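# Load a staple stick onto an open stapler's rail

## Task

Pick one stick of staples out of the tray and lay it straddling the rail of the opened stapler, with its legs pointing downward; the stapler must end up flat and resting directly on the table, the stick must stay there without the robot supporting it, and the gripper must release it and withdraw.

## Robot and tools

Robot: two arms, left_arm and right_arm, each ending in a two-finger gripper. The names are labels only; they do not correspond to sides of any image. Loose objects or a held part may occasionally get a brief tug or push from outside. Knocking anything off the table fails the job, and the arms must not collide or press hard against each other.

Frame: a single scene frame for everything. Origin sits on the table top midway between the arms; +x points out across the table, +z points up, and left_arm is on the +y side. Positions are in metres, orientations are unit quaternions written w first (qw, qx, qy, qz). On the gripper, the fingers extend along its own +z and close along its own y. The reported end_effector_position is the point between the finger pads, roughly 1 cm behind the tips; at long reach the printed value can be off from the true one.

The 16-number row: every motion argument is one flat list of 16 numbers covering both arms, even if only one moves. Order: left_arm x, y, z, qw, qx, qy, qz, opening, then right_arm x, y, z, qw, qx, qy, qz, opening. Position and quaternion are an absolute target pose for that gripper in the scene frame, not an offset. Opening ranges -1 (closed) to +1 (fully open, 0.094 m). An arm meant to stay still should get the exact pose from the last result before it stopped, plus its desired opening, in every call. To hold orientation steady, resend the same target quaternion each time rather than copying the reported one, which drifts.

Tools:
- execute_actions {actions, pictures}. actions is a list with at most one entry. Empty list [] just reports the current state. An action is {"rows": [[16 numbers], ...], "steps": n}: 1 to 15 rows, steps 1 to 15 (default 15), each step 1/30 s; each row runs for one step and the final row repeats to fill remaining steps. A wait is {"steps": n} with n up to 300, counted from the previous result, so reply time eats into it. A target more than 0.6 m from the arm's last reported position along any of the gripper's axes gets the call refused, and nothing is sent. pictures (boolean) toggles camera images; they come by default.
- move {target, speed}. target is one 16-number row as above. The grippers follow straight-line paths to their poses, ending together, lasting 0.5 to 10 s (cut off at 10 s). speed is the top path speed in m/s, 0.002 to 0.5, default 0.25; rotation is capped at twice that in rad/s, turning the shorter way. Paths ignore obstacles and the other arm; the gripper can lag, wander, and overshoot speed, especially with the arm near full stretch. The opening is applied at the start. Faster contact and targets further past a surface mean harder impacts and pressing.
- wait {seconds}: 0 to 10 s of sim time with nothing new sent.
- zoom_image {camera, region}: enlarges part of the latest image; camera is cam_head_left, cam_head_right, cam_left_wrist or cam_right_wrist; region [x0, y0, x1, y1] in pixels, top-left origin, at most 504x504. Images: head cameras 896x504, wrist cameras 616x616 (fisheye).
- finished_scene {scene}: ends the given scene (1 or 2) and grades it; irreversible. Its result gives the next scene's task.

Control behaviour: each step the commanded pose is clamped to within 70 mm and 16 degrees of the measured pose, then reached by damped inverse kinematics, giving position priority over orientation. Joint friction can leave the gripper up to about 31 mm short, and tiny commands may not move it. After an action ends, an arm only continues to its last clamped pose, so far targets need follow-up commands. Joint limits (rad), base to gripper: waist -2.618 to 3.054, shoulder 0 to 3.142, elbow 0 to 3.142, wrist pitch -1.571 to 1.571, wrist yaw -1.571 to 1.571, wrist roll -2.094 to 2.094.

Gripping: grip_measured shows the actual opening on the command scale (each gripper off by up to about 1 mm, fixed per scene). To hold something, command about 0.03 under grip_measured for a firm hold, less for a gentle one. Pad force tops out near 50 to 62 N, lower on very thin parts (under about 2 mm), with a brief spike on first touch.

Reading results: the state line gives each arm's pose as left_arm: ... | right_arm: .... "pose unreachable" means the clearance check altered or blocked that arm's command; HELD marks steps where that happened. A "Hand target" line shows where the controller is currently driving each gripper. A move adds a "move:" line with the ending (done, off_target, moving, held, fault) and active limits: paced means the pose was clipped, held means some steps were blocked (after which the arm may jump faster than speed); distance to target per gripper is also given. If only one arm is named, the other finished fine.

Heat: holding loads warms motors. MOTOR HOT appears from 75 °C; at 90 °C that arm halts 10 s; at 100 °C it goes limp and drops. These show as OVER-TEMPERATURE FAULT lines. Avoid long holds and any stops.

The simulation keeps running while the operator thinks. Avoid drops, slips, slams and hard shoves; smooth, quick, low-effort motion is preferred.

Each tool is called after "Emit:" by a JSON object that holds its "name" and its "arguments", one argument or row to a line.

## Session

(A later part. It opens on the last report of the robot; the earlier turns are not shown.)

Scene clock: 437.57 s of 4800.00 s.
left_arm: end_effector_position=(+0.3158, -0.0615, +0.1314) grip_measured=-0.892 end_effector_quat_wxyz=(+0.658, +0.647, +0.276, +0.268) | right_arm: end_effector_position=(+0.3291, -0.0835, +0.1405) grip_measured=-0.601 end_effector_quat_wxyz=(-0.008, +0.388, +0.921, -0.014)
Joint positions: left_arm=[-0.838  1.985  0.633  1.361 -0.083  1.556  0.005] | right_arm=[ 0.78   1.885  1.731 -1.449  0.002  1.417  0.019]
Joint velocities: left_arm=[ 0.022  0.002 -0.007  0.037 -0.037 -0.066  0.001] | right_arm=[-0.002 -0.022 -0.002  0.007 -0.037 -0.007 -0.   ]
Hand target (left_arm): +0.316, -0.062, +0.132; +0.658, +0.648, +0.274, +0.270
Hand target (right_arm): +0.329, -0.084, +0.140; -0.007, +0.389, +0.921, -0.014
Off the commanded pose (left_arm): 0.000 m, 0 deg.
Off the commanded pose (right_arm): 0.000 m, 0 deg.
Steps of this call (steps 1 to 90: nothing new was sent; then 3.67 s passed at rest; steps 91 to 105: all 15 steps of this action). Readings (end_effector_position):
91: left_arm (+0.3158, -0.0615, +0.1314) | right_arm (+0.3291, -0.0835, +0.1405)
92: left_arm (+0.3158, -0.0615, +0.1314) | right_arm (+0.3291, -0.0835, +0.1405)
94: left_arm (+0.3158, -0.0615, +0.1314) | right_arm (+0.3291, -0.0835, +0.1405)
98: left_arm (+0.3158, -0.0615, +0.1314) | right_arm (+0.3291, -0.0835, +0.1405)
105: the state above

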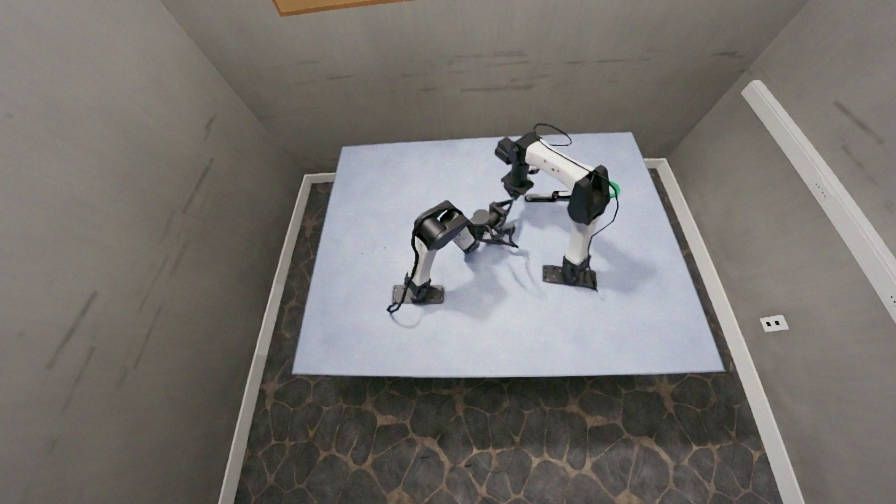

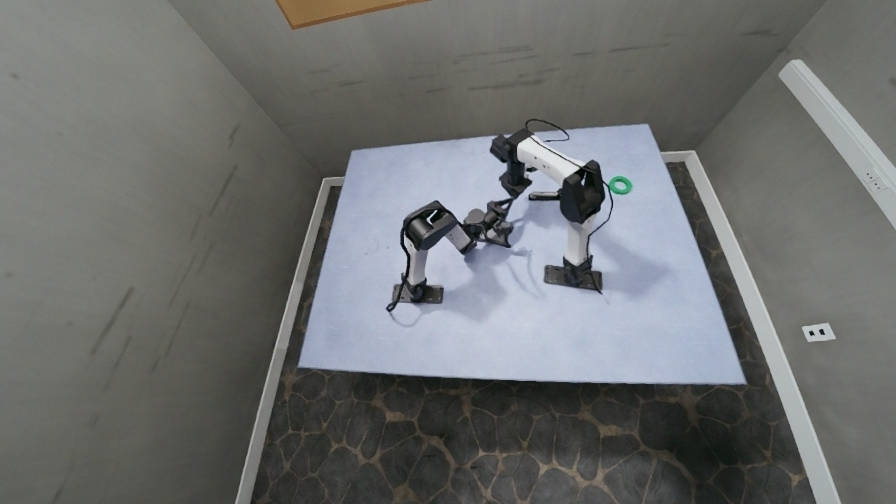

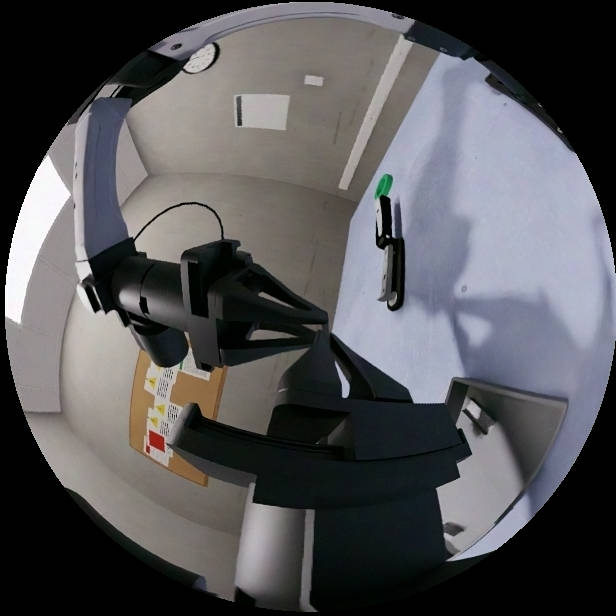

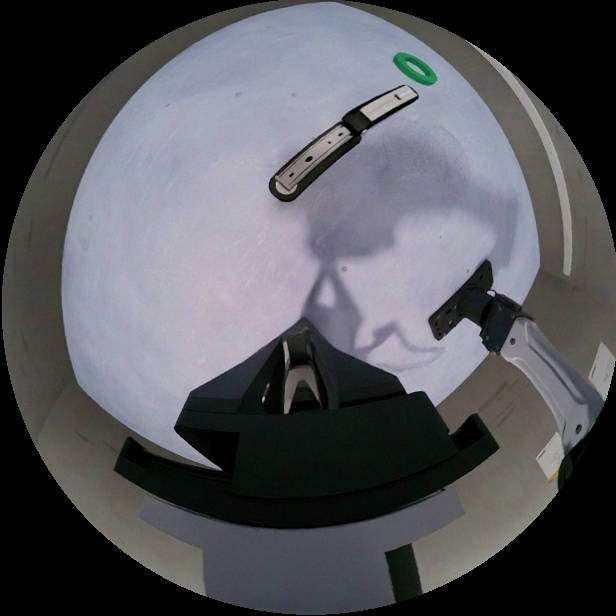

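Emit:
{"name": "move", "arguments": {
  "target": [0.3158,-0.0615,0.1314,0.655,0.262,0.653,-0.276,-0.925,0.3293,-0.0835,0.1405,-0.007,0.389,0.921,-0.014,0.0],
  "speed": 0.3
}}

Emit:
{"name": "move", "arguments": {
  "target": [0.3158,-0.0615,0.1314,0.262,-0.282,0.645,-0.660,-0.925,0.3293,-0.0835,0.1405,-0.007,0.389,0.921,-0.014,0.0],
  "speed": 0.3
}}

Emit:
{"name": "zoom_image", "arguments": {
  "camera": "cam_right_wrist",
  "region": [220,260,380,420]
}}

Emit:
{"name": "zoom_image", "arguments": {
  "camera": "cam_left_wrist",
  "region": [240,240,400,400]
}}

Scene clock: 453.27 s of 4800.00 s.
left_arm: end_effector_position=(+0.3158, -0.0615, +0.1314) grip_measured=-0.893 end_effector_quat_wxyz=(+0.656, +0.265, +0.652, -0.273) | right_arm: end_effector_position=(+0.3291, -0.0835, +0.1405) grip_measured=-0.001 end_effector_quat_wxyz=(-0.008, +0.388, +0.921, -0.014)
Joint positions: left_arm=[-0.838  1.985  0.633  1.361 -0.083 -0.007  0.005] | right_arm=[ 0.78   1.885  1.731 -1.449  0.002  1.417  0.047]
Joint velocities: left_arm=[-0.007 -0.012  0.007 -0.022 -0.022 -0.037 -0.   ] | right_arm=[ 0.002 -0.002  0.007  0.037  0.051 -0.007 -0.   ]
Hand target (left_arm): +0.316, -0.062, +0.131; +0.655, +0.262, +0.653, -0.276
Hand target (right_arm): +0.329, -0.084, +0.140; -0.007, +0.389, +0.921, -0.014
Off the commanded pose (left_arm): 0.000 m, 1 deg.
Off the commanded pose (right_arm): 0.000 m, 0 deg.
After step 90, 9.47 s passed at rest.
move: done

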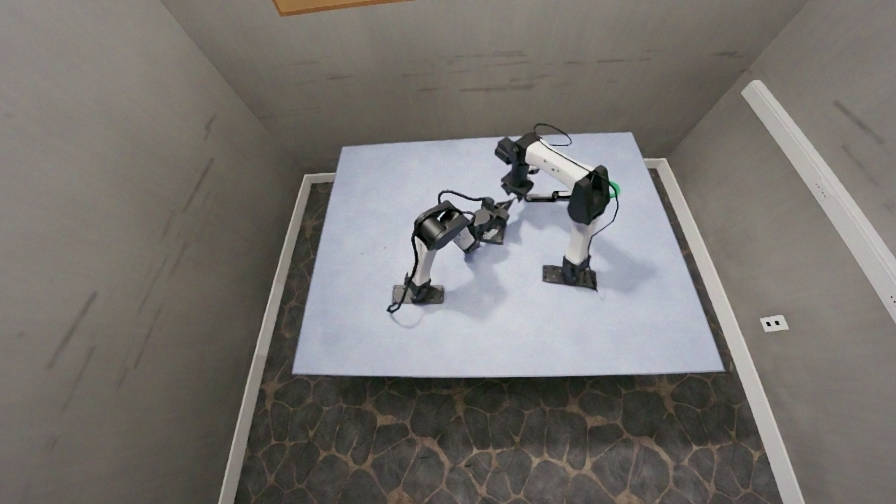

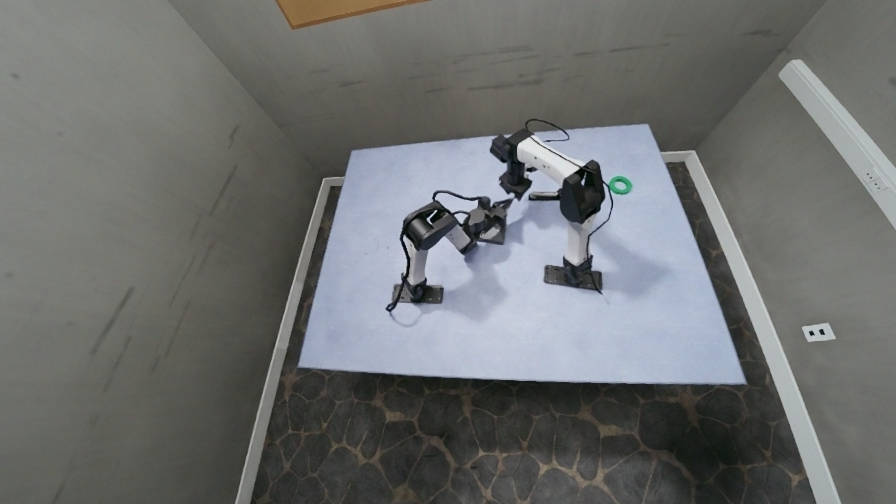

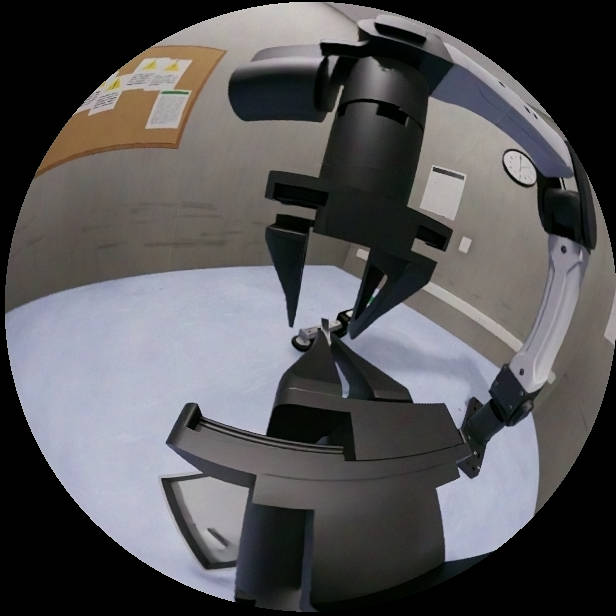

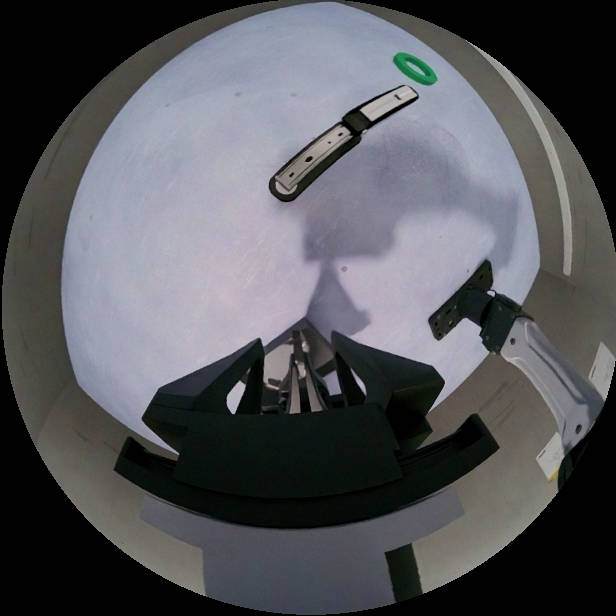

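Scene clock: 456.53 s of 4800.00 s.
left_arm: end_effector_position=(+0.3158, -0.0615, +0.1314) grip_measured=-0.894 end_effector_quat_wxyz=(+0.265, -0.279, +0.646, -0.659) | right_arm: end_effector_position=(+0.3291, -0.0835, +0.1405) grip_measured=-0.001 end_effector_quat_wxyz=(-0.008, +0.388, +0.921, -0.014)
Joint positions: left_arm=[-0.838  1.985  0.633  1.361 -0.083 -1.596  0.005] | right_arm=[ 0.78   1.885  1.731 -1.449  0.002  1.417  0.047]
Joint velocities: left_arm=[ 0.012 -0.002 -0.002 -0.081 -0.007  0.007  0.002] | right_arm=[ 0.002 -0.017 -0.012  0.007  0.007 -0.037 -0.   ]
Hand target (left_arm): +0.316, -0.061, +0.131; +0.262, -0.282, +0.645, -0.660
Hand target (right_arm): +0.329, -0.084, +0.140; -0.007, +0.389, +0.921, -0.014
Off the commanded pose (left_arm): 0.000 m, 0 deg.
Off the commanded pose (right_arm): 0.000 m, 0 deg.
move: done

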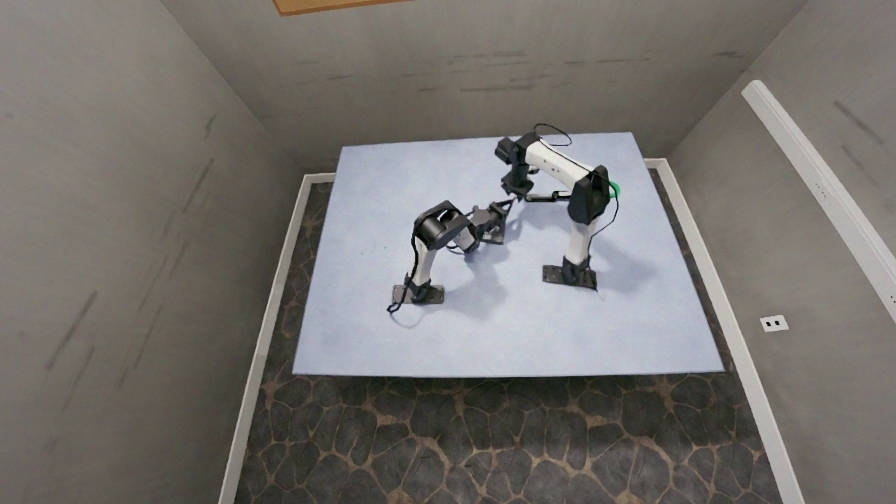

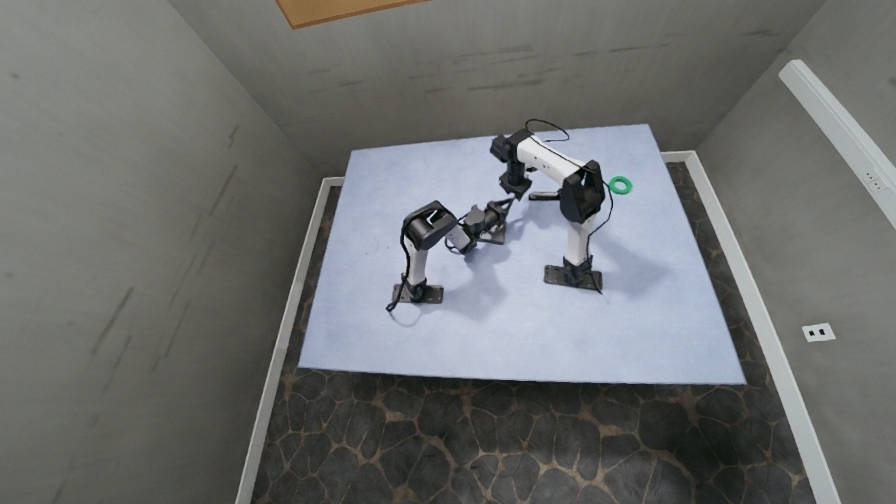

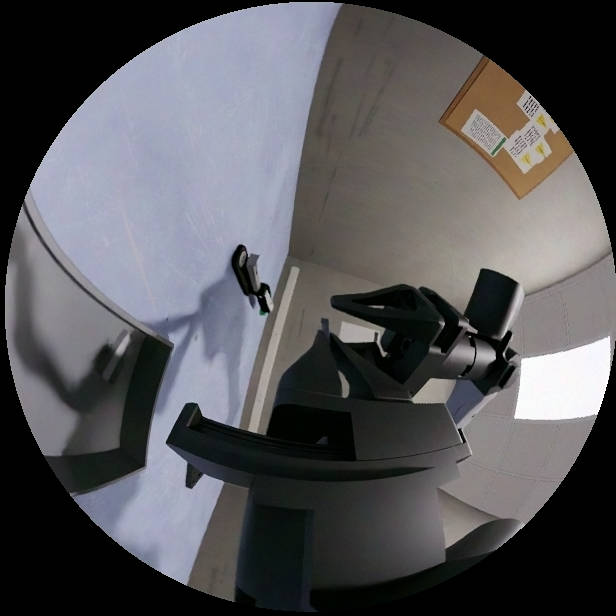

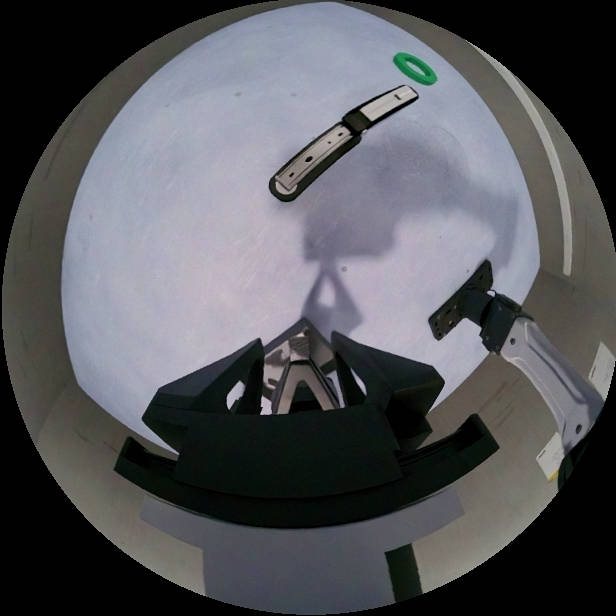

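Region (220, 260, 380, 420) of cam_right_wrist's 616x616 image, scaled by 3.150, with more detail than that image has.

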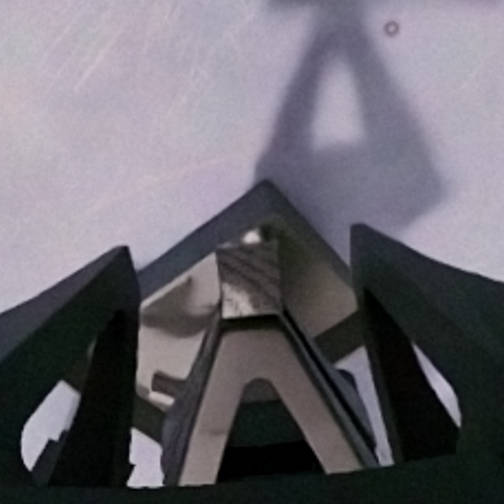

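Region (240, 240, 400, 400) of cam_left_wrist's 616x616 image, scaled by 3.150, with more detail than that image has.

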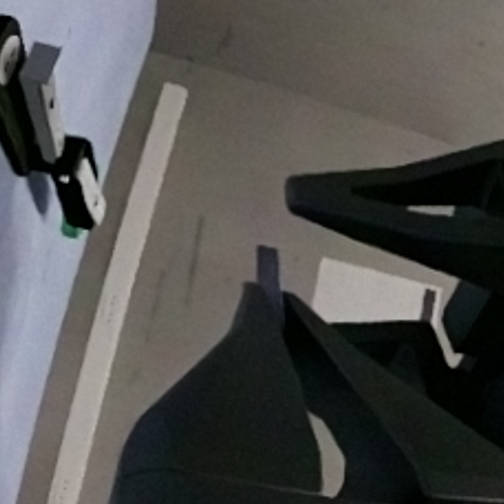

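Close partway to judge height.

Emit:
{"name": "execute_actions", "arguments": {
  "actions": [
    {"rows":[[0.3158,-0.0615,0.1314,0.265,-0.279,0.646,-0.659,-0.925,0.3293,-0.0835,0.1405,-0.007,0.389,0.921,-0.014,-0.64]],"steps":15}
  ]
}}

Emit:
{"name": "zoom_image", "arguments": {
  "camera": "cam_right_wrist",
  "region": [240,300,360,420]
}}

Emit:
{"name": "zoom_image", "arguments": {
  "camera": "cam_left_wrist",
  "region": [280,280,380,380]
}}

Scene clock: 467.43 s of 4800.00 s.
left_arm: end_effector_position=(+0.3158, -0.0615, +0.1314) grip_measured=-0.894 end_effector_quat_wxyz=(+0.264, -0.280, +0.646, -0.660) | right_arm: end_effector_position=(+0.3291, -0.0835, +0.1405) grip_measured=-0.639 end_effector_quat_wxyz=(-0.008, +0.388, +0.921, -0.014)
Joint positions: left_arm=[-0.838  1.985  0.633  1.361 -0.083 -1.599  0.005] | right_arm=[ 0.78   1.885  1.731 -1.449  0.002  1.417  0.017]
Joint velocities: left_arm=[-0.002 -0.007 -0.012 -0.022 -0.037 -0.022 -0.   ] | right_arm=[-0.027  0.012  0.007 -0.007  0.007  0.051  0.   ]
Hand target (left_arm): +0.316, -0.062, +0.131; +0.265, -0.279, +0.646, -0.659
Hand target (right_arm): +0.329, -0.084, +0.140; -0.007, +0.389, +0.921, -0.014
Off the commanded pose (left_arm): 0.000 m, 0 deg.
Off the commanded pose (right_arm): 0.000 m, 0 deg.
Steps of this call (steps 1 to 90: nothing new was sent; then 7.40 s passed at rest; steps 91 to 105: all 15 steps of this action). Readings (end_effector_position):
91: left_arm (+0.3158, -0.0615, +0.1314) | right_arm (+0.3291, -0.0835, +0.1405)
92: left_arm (+0.3158, -0.0615, +0.1314) | right_arm (+0.3291, -0.0835, +0.1405)
94: left_arm (+0.3158, -0.0615, +0.1314) | right_arm (+0.3291, -0.0835, +0.1405)
98: left_arm (+0.3158, -0.0615, +0.1314) | right_arm (+0.3291, -0.0835, +0.1405)
105: the state above

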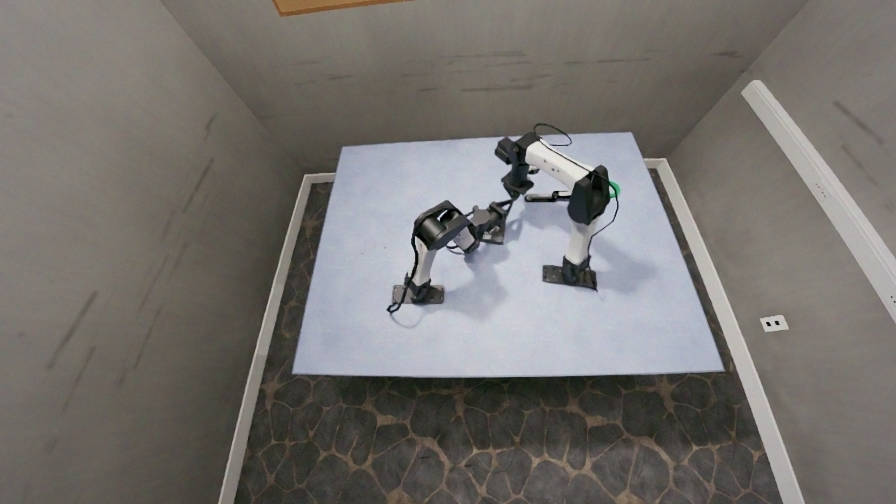

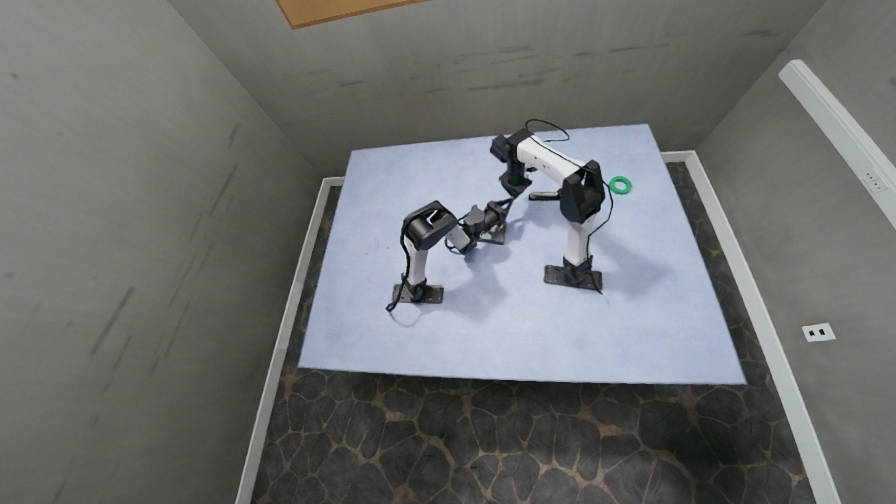

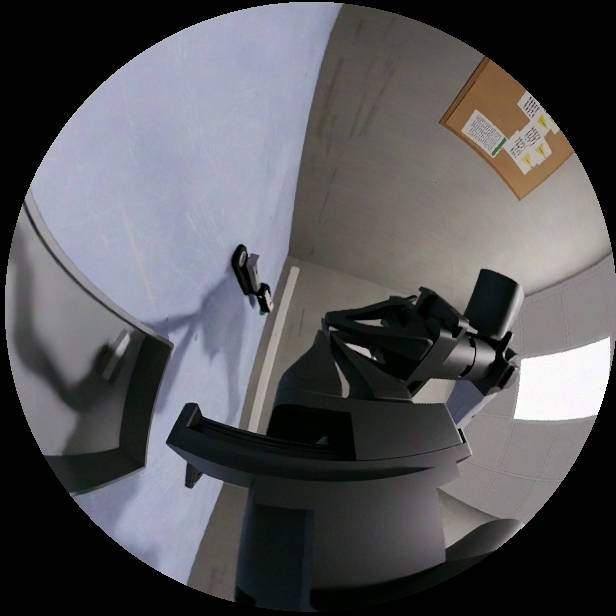

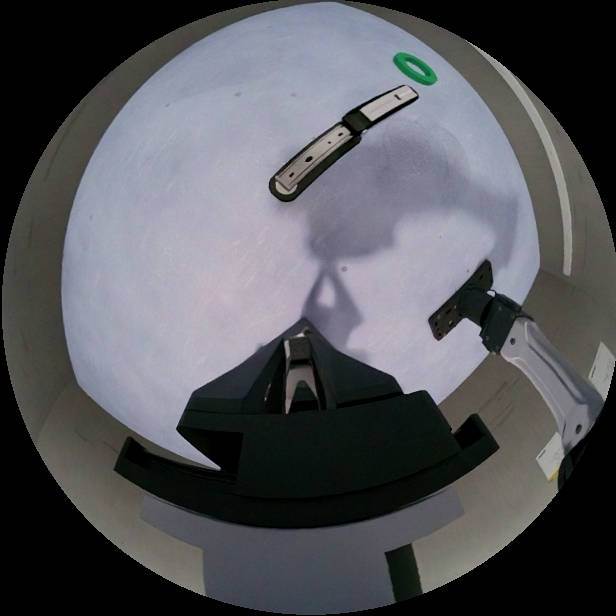

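Region (240, 300, 360, 420) of cam_right_wrist's 616x616 image, scaled by 4.200, with more detail than that image has.

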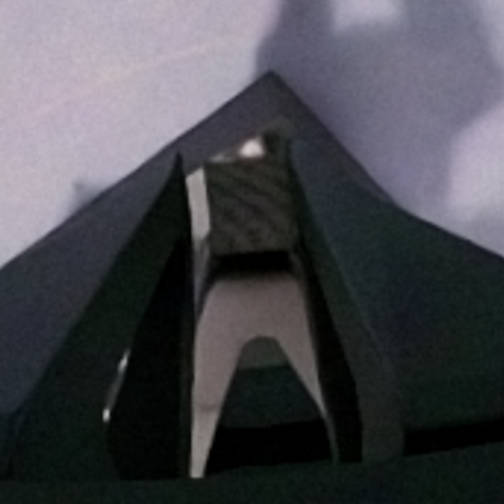

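Region (280, 280, 380, 380) of cam_left_wrist's 616x616 image, scaled by 5.040, with more detail than that image has.

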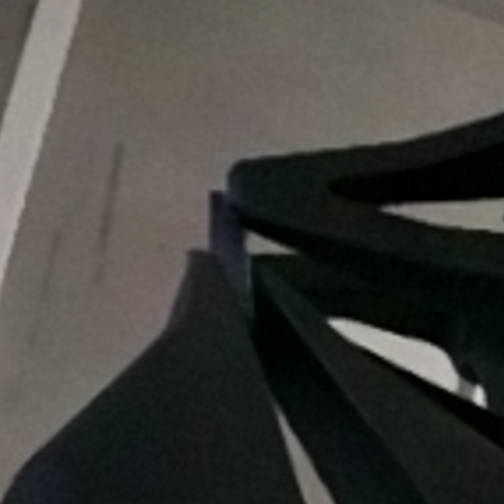

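Emit:
{"name": "execute_actions", "arguments": {
  "actions": [
    {"rows":[[0.3158,-0.0615,0.1314,0.265,-0.279,0.646,-0.659,-0.925,0.3293,-0.0835,0.1405,-0.007,0.389,0.921,-0.014,-0.69],[0.3158,-0.0615,0.1314,0.265,-0.279,0.646,-0.659,-0.925,0.3293,-0.0835,0.1405,-0.007,0.389,0.921,-0.014,-0.71],[0.3158,-0.0615,0.1314,0.265,-0.279,0.646,-0.659,-0.925,0.3293,-0.0835,0.1405,-0.007,0.389,0.921,-0.014,-0.73],[0.3158,-0.0615,0.1314,0.265,-0.279,0.646,-0.659,-0.925,0.3293,-0.0835,0.1405,-0.007,0.389,0.921,-0.014,-0.75],[0.3158,-0.0615,0.1314,0.265,-0.279,0.646,-0.659,-0.925,0.3293,-0.0835,0.1405,-0.007,0.389,0.921,-0.014,-0.78]],"steps":15}
  ]
}}

Emit:
{"name": "zoom_image", "arguments": {
  "camera": "cam_left_wrist",
  "region": [280,280,380,380]
}}

Scene clock: 482.23 s of 4800.00 s.
left_arm: end_effector_position=(+0.3159, -0.0613, +0.1314) grip_measured=-0.894 end_effector_quat_wxyz=(+0.264, -0.281, +0.645, -0.659) | right_arm: end_effector_position=(+0.3286, -0.0839, +0.1405) grip_measured=-0.758 end_effector_quat_wxyz=(-0.008, +0.388, +0.921, -0.015)
Joint positions: left_arm=[-0.838  1.985  0.633  1.361 -0.084 -1.599  0.005] | right_arm=[ 0.78   1.885  1.731 -1.452  0.002  1.417  0.011]
Joint velocities: left_arm=[ 0.002  0.012  0.007  0.022 -0.11  -0.037 -0.001] | right_arm=[-0.007 -0.012 -0.012 -0.007 -0.066  0.007 -0.001]
Hand target (left_arm): +0.316, -0.061, +0.131; +0.265, -0.279, +0.646, -0.659
Hand target (right_arm): +0.329, -0.083, +0.141; -0.007, +0.389, +0.921, -0.014
Off the commanded pose (left_arm): 0.000 m, 0 deg.
Off the commanded pose (right_arm): 0.001 m, 0 deg.
Steps of this call (steps 1 to 90: nothing new was sent; then 11.30 s passed at rest; steps 91 to 105: all 15 steps of this action). Readings (end_effector_position):
91: left_arm (+0.3158, -0.0615, +0.1314) | right_arm (+0.3291, -0.0835, +0.1405)
92: left_arm (+0.3158, -0.0614, +0.1314) | right_arm (+0.3290, -0.0836, +0.1405)
94: left_arm (+0.3159, -0.0613, +0.1314) | right_arm (+0.3286, -0.0839, +0.1405)
98: left_arm (+0.3159, -0.0613, +0.1314) | right_arm (+0.3286, -0.0839, +0.1405)
105: the state above

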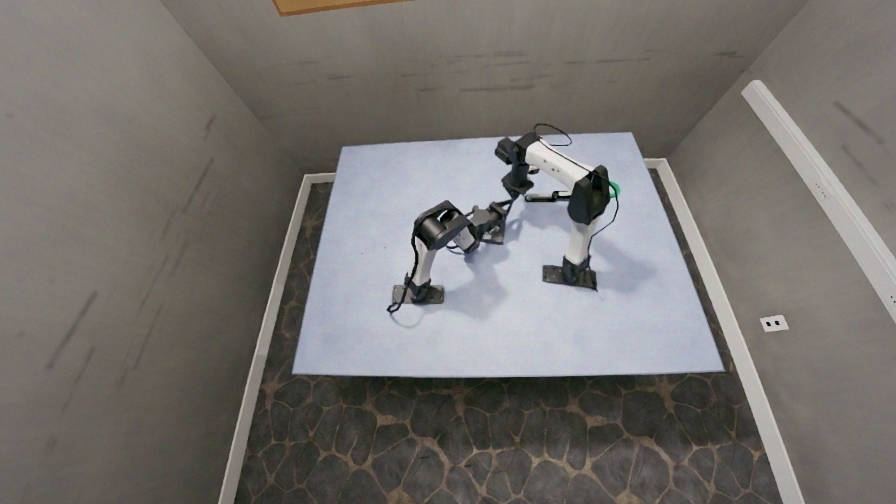

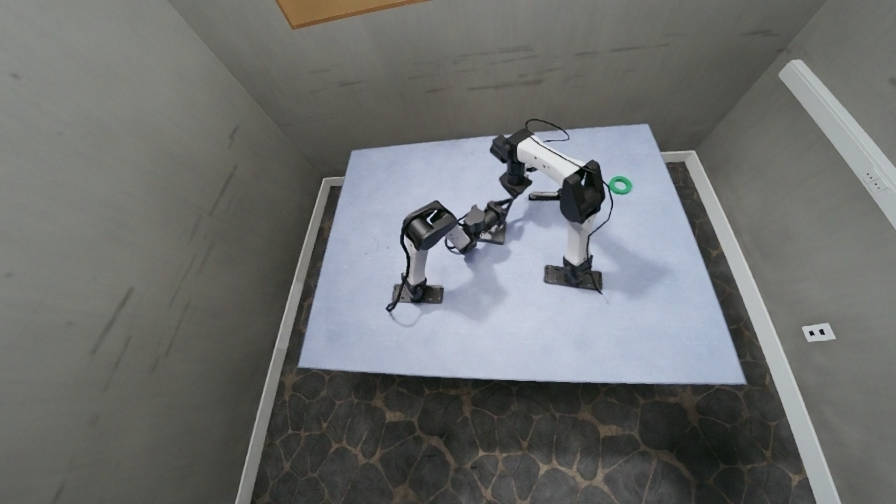

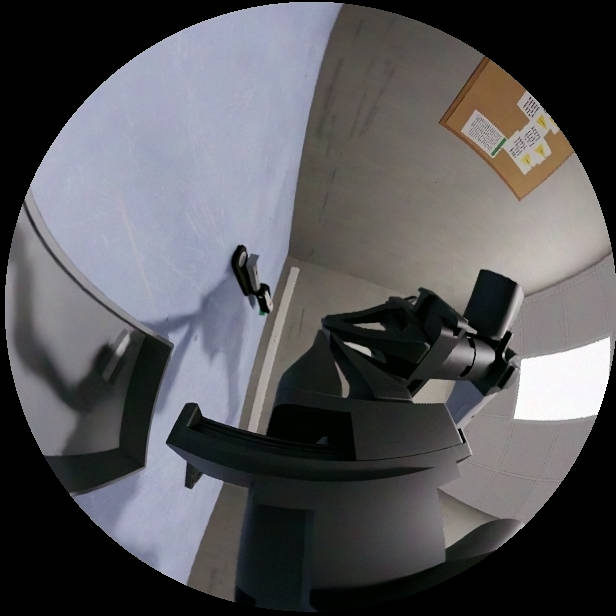

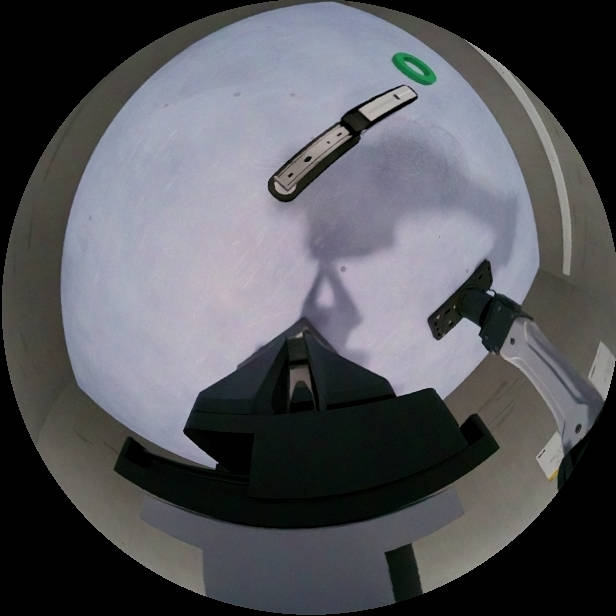

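Region (280, 280, 380, 380) of cam_left_wrist's 616x616 image, scaled by 5.040, with more detail than that image has.

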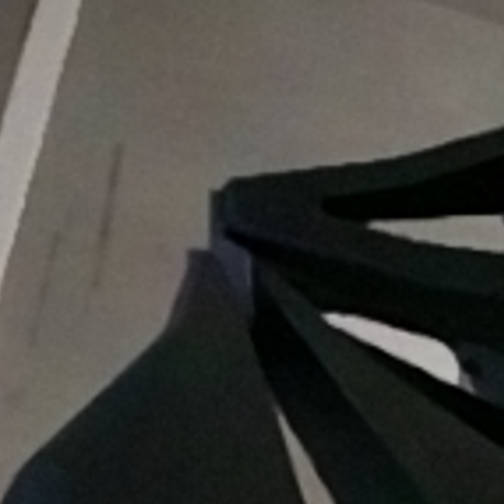

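Emit:
{"name": "execute_actions", "arguments": {
  "actions": [
    {"rows":[[0.3158,-0.0615,0.1314,0.265,-0.279,0.646,-0.659,-0.62,0.3286,-0.0839,0.1405,-0.008,0.388,0.921,-0.015,-0.785]],"steps":10}
  ],
  "pictures": false
}}

Emit:
{"name": "move", "arguments": {
  "target": [0.3158,-0.0615,0.1314,0.265,-0.279,0.646,-0.659,-0.62,0.353,-0.113,0.1405,-0.008,0.388,0.921,-0.015,-0.785],
  "speed": 0.03
}}

Emit:
{"name": "zoom_image", "arguments": {
  "camera": "cam_left_wrist",
  "region": [260,250,400,390]
}}

Scene clock: 492.37 s of 4800.00 s.
left_arm: end_effector_position=(+0.3159, -0.0613, +0.1314) grip_measured=-0.622 end_effector_quat_wxyz=(+0.264, -0.281, +0.645, -0.659) | right_arm: end_effector_position=(+0.3287, -0.0839, +0.1405) grip_measured=-0.758 end_effector_quat_wxyz=(-0.008, +0.388, +0.921, -0.015)
Joint positions: left_arm=[-0.838  1.985  0.633  1.361 -0.084 -1.599  0.018] | right_arm=[ 0.78   1.885  1.731 -1.451  0.002  1.417  0.011]
Joint velocities: left_arm=[ 0.012  0.007  0.007  0.051  0.037 -0.037  0.   ] | right_arm=[ 0.007  0.007 -0.002 -0.007  0.037  0.022 -0.   ]
Hand target (left_arm): +0.316, -0.062, +0.131; +0.265, -0.279, +0.646, -0.659
Hand target (right_arm): +0.329, -0.084, +0.140; -0.008, +0.388, +0.921, -0.015
Off the commanded pose (left_arm): 0.000 m, 0 deg.
Off the commanded pose (right_arm): 0.000 m, 0 deg.
Steps of this call (steps 1 to 90: nothing new was sent; then 6.80 s passed at rest; steps 91 to 100: all 10 steps of this action). Readings (end_effector_position):
91: left_arm (+0.3159, -0.0613, +0.1314) | right_arm (+0.3287, -0.0839, +0.1405)
92: left_arm (+0.3159, -0.0613, +0.1314) | right_arm (+0.3287, -0.0839, +0.1405)
94: left_arm (+0.3159, -0.0613, +0.1314) | right_arm (+0.3287, -0.0839, +0.1405)
98: left_arm (+0.3159, -0.0613, +0.1314) | right_arm (+0.3287, -0.0839, +0.1405)
100: the state above

Scene clock: 494.13 s of 4800.00 s.
left_arm: end_effector_position=(+0.3159, -0.0613, +0.1314) grip_measured=-0.622 end_effector_quat_wxyz=(+0.264, -0.281, +0.645, -0.659) | right_arm: end_effector_position=(+0.3470, -0.1127, +0.1405) grip_measured=-0.758 end_effector_quat_wxyz=(-0.010, +0.389, +0.921, -0.014)
Joint positions: left_arm=[-0.838  1.985  0.633  1.361 -0.084 -1.599  0.018] | right_arm=[ 0.681  1.885  1.731 -1.451  0.002  1.318  0.011]
Joint velocities: left_arm=[ 0.002 -0.012 -0.012 -0.037  0.066  0.022 -0.   ] | right_arm=[-0.007  0.012 -0.002 -0.022 -0.051  0.022 -0.001]
Hand target (left_arm): +0.316, -0.062, +0.131; +0.265, -0.279, +0.646, -0.659
Hand target (right_arm): +0.353, -0.113, +0.140; -0.007, +0.388, +0.921, -0.014
Off the commanded pose (left_arm): 0.000 m, 0 deg.
Off the commanded pose (right_arm): 0.006 m, 0 deg.
move: done

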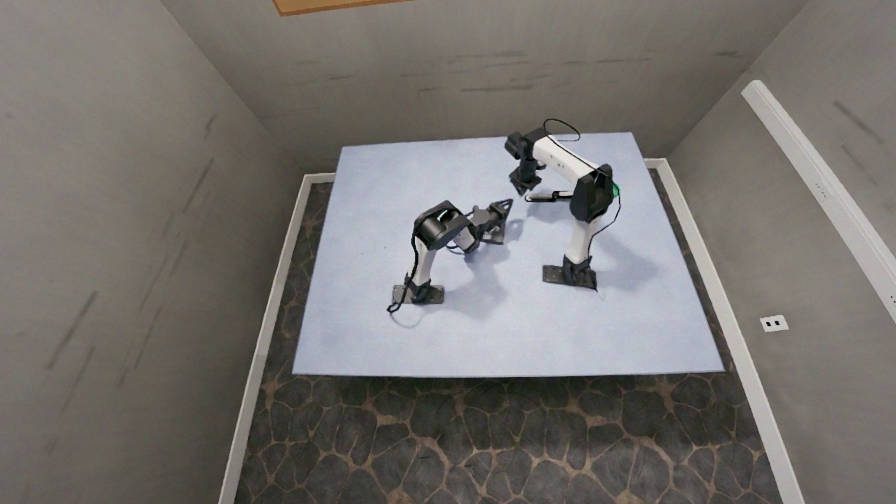

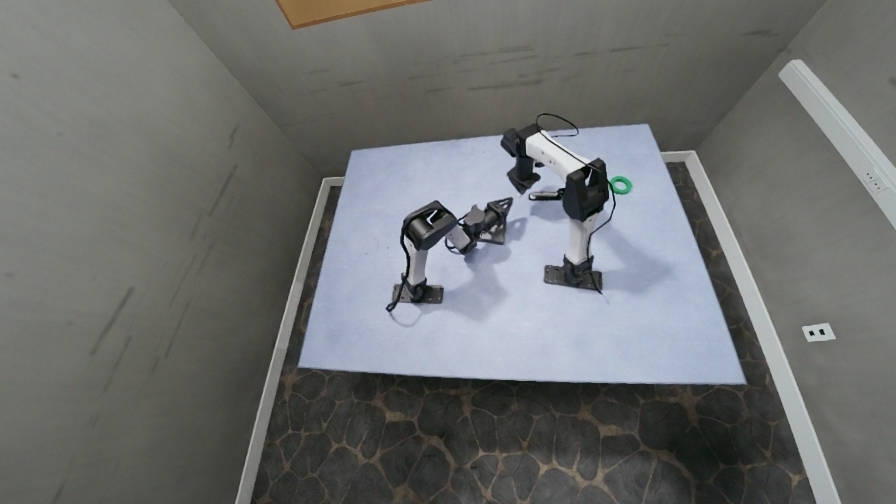

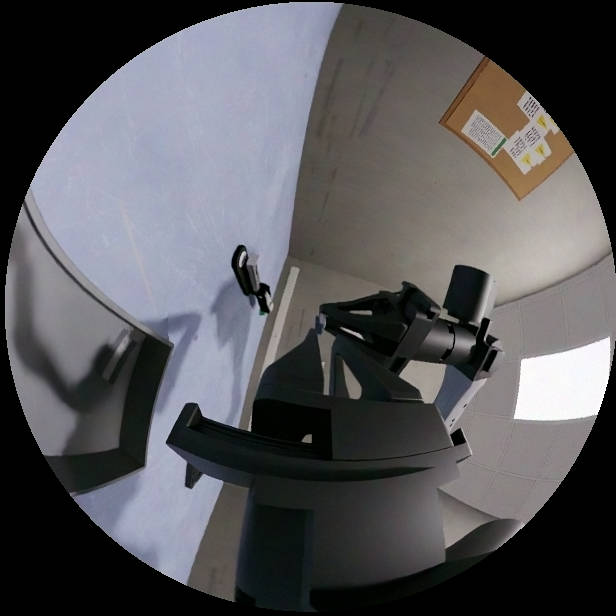

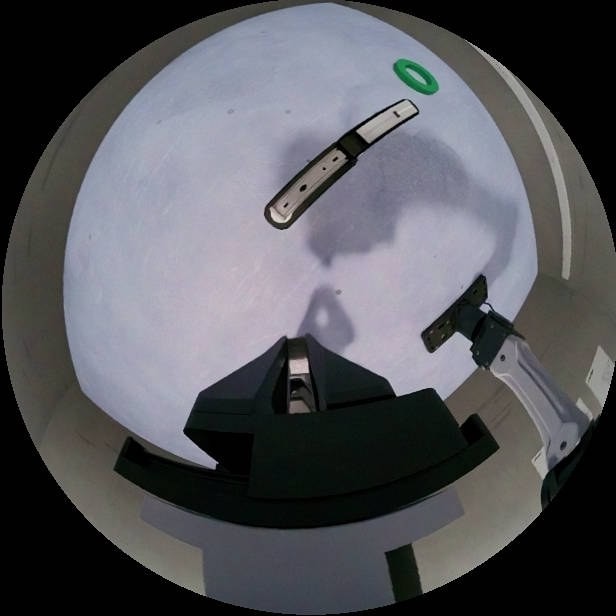

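Region (260, 250, 400, 390) of cam_left_wrist's 616x616 image, scaled by 3.600, with more detail than that image has.

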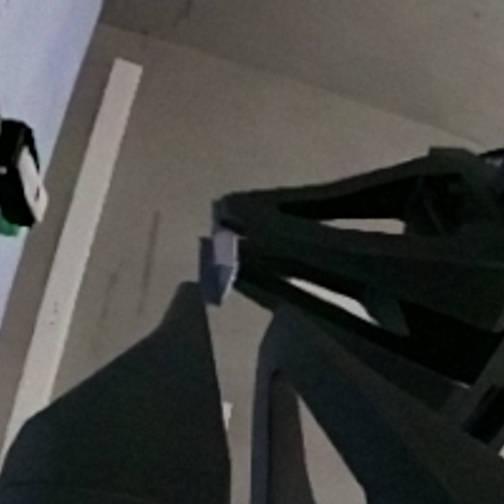

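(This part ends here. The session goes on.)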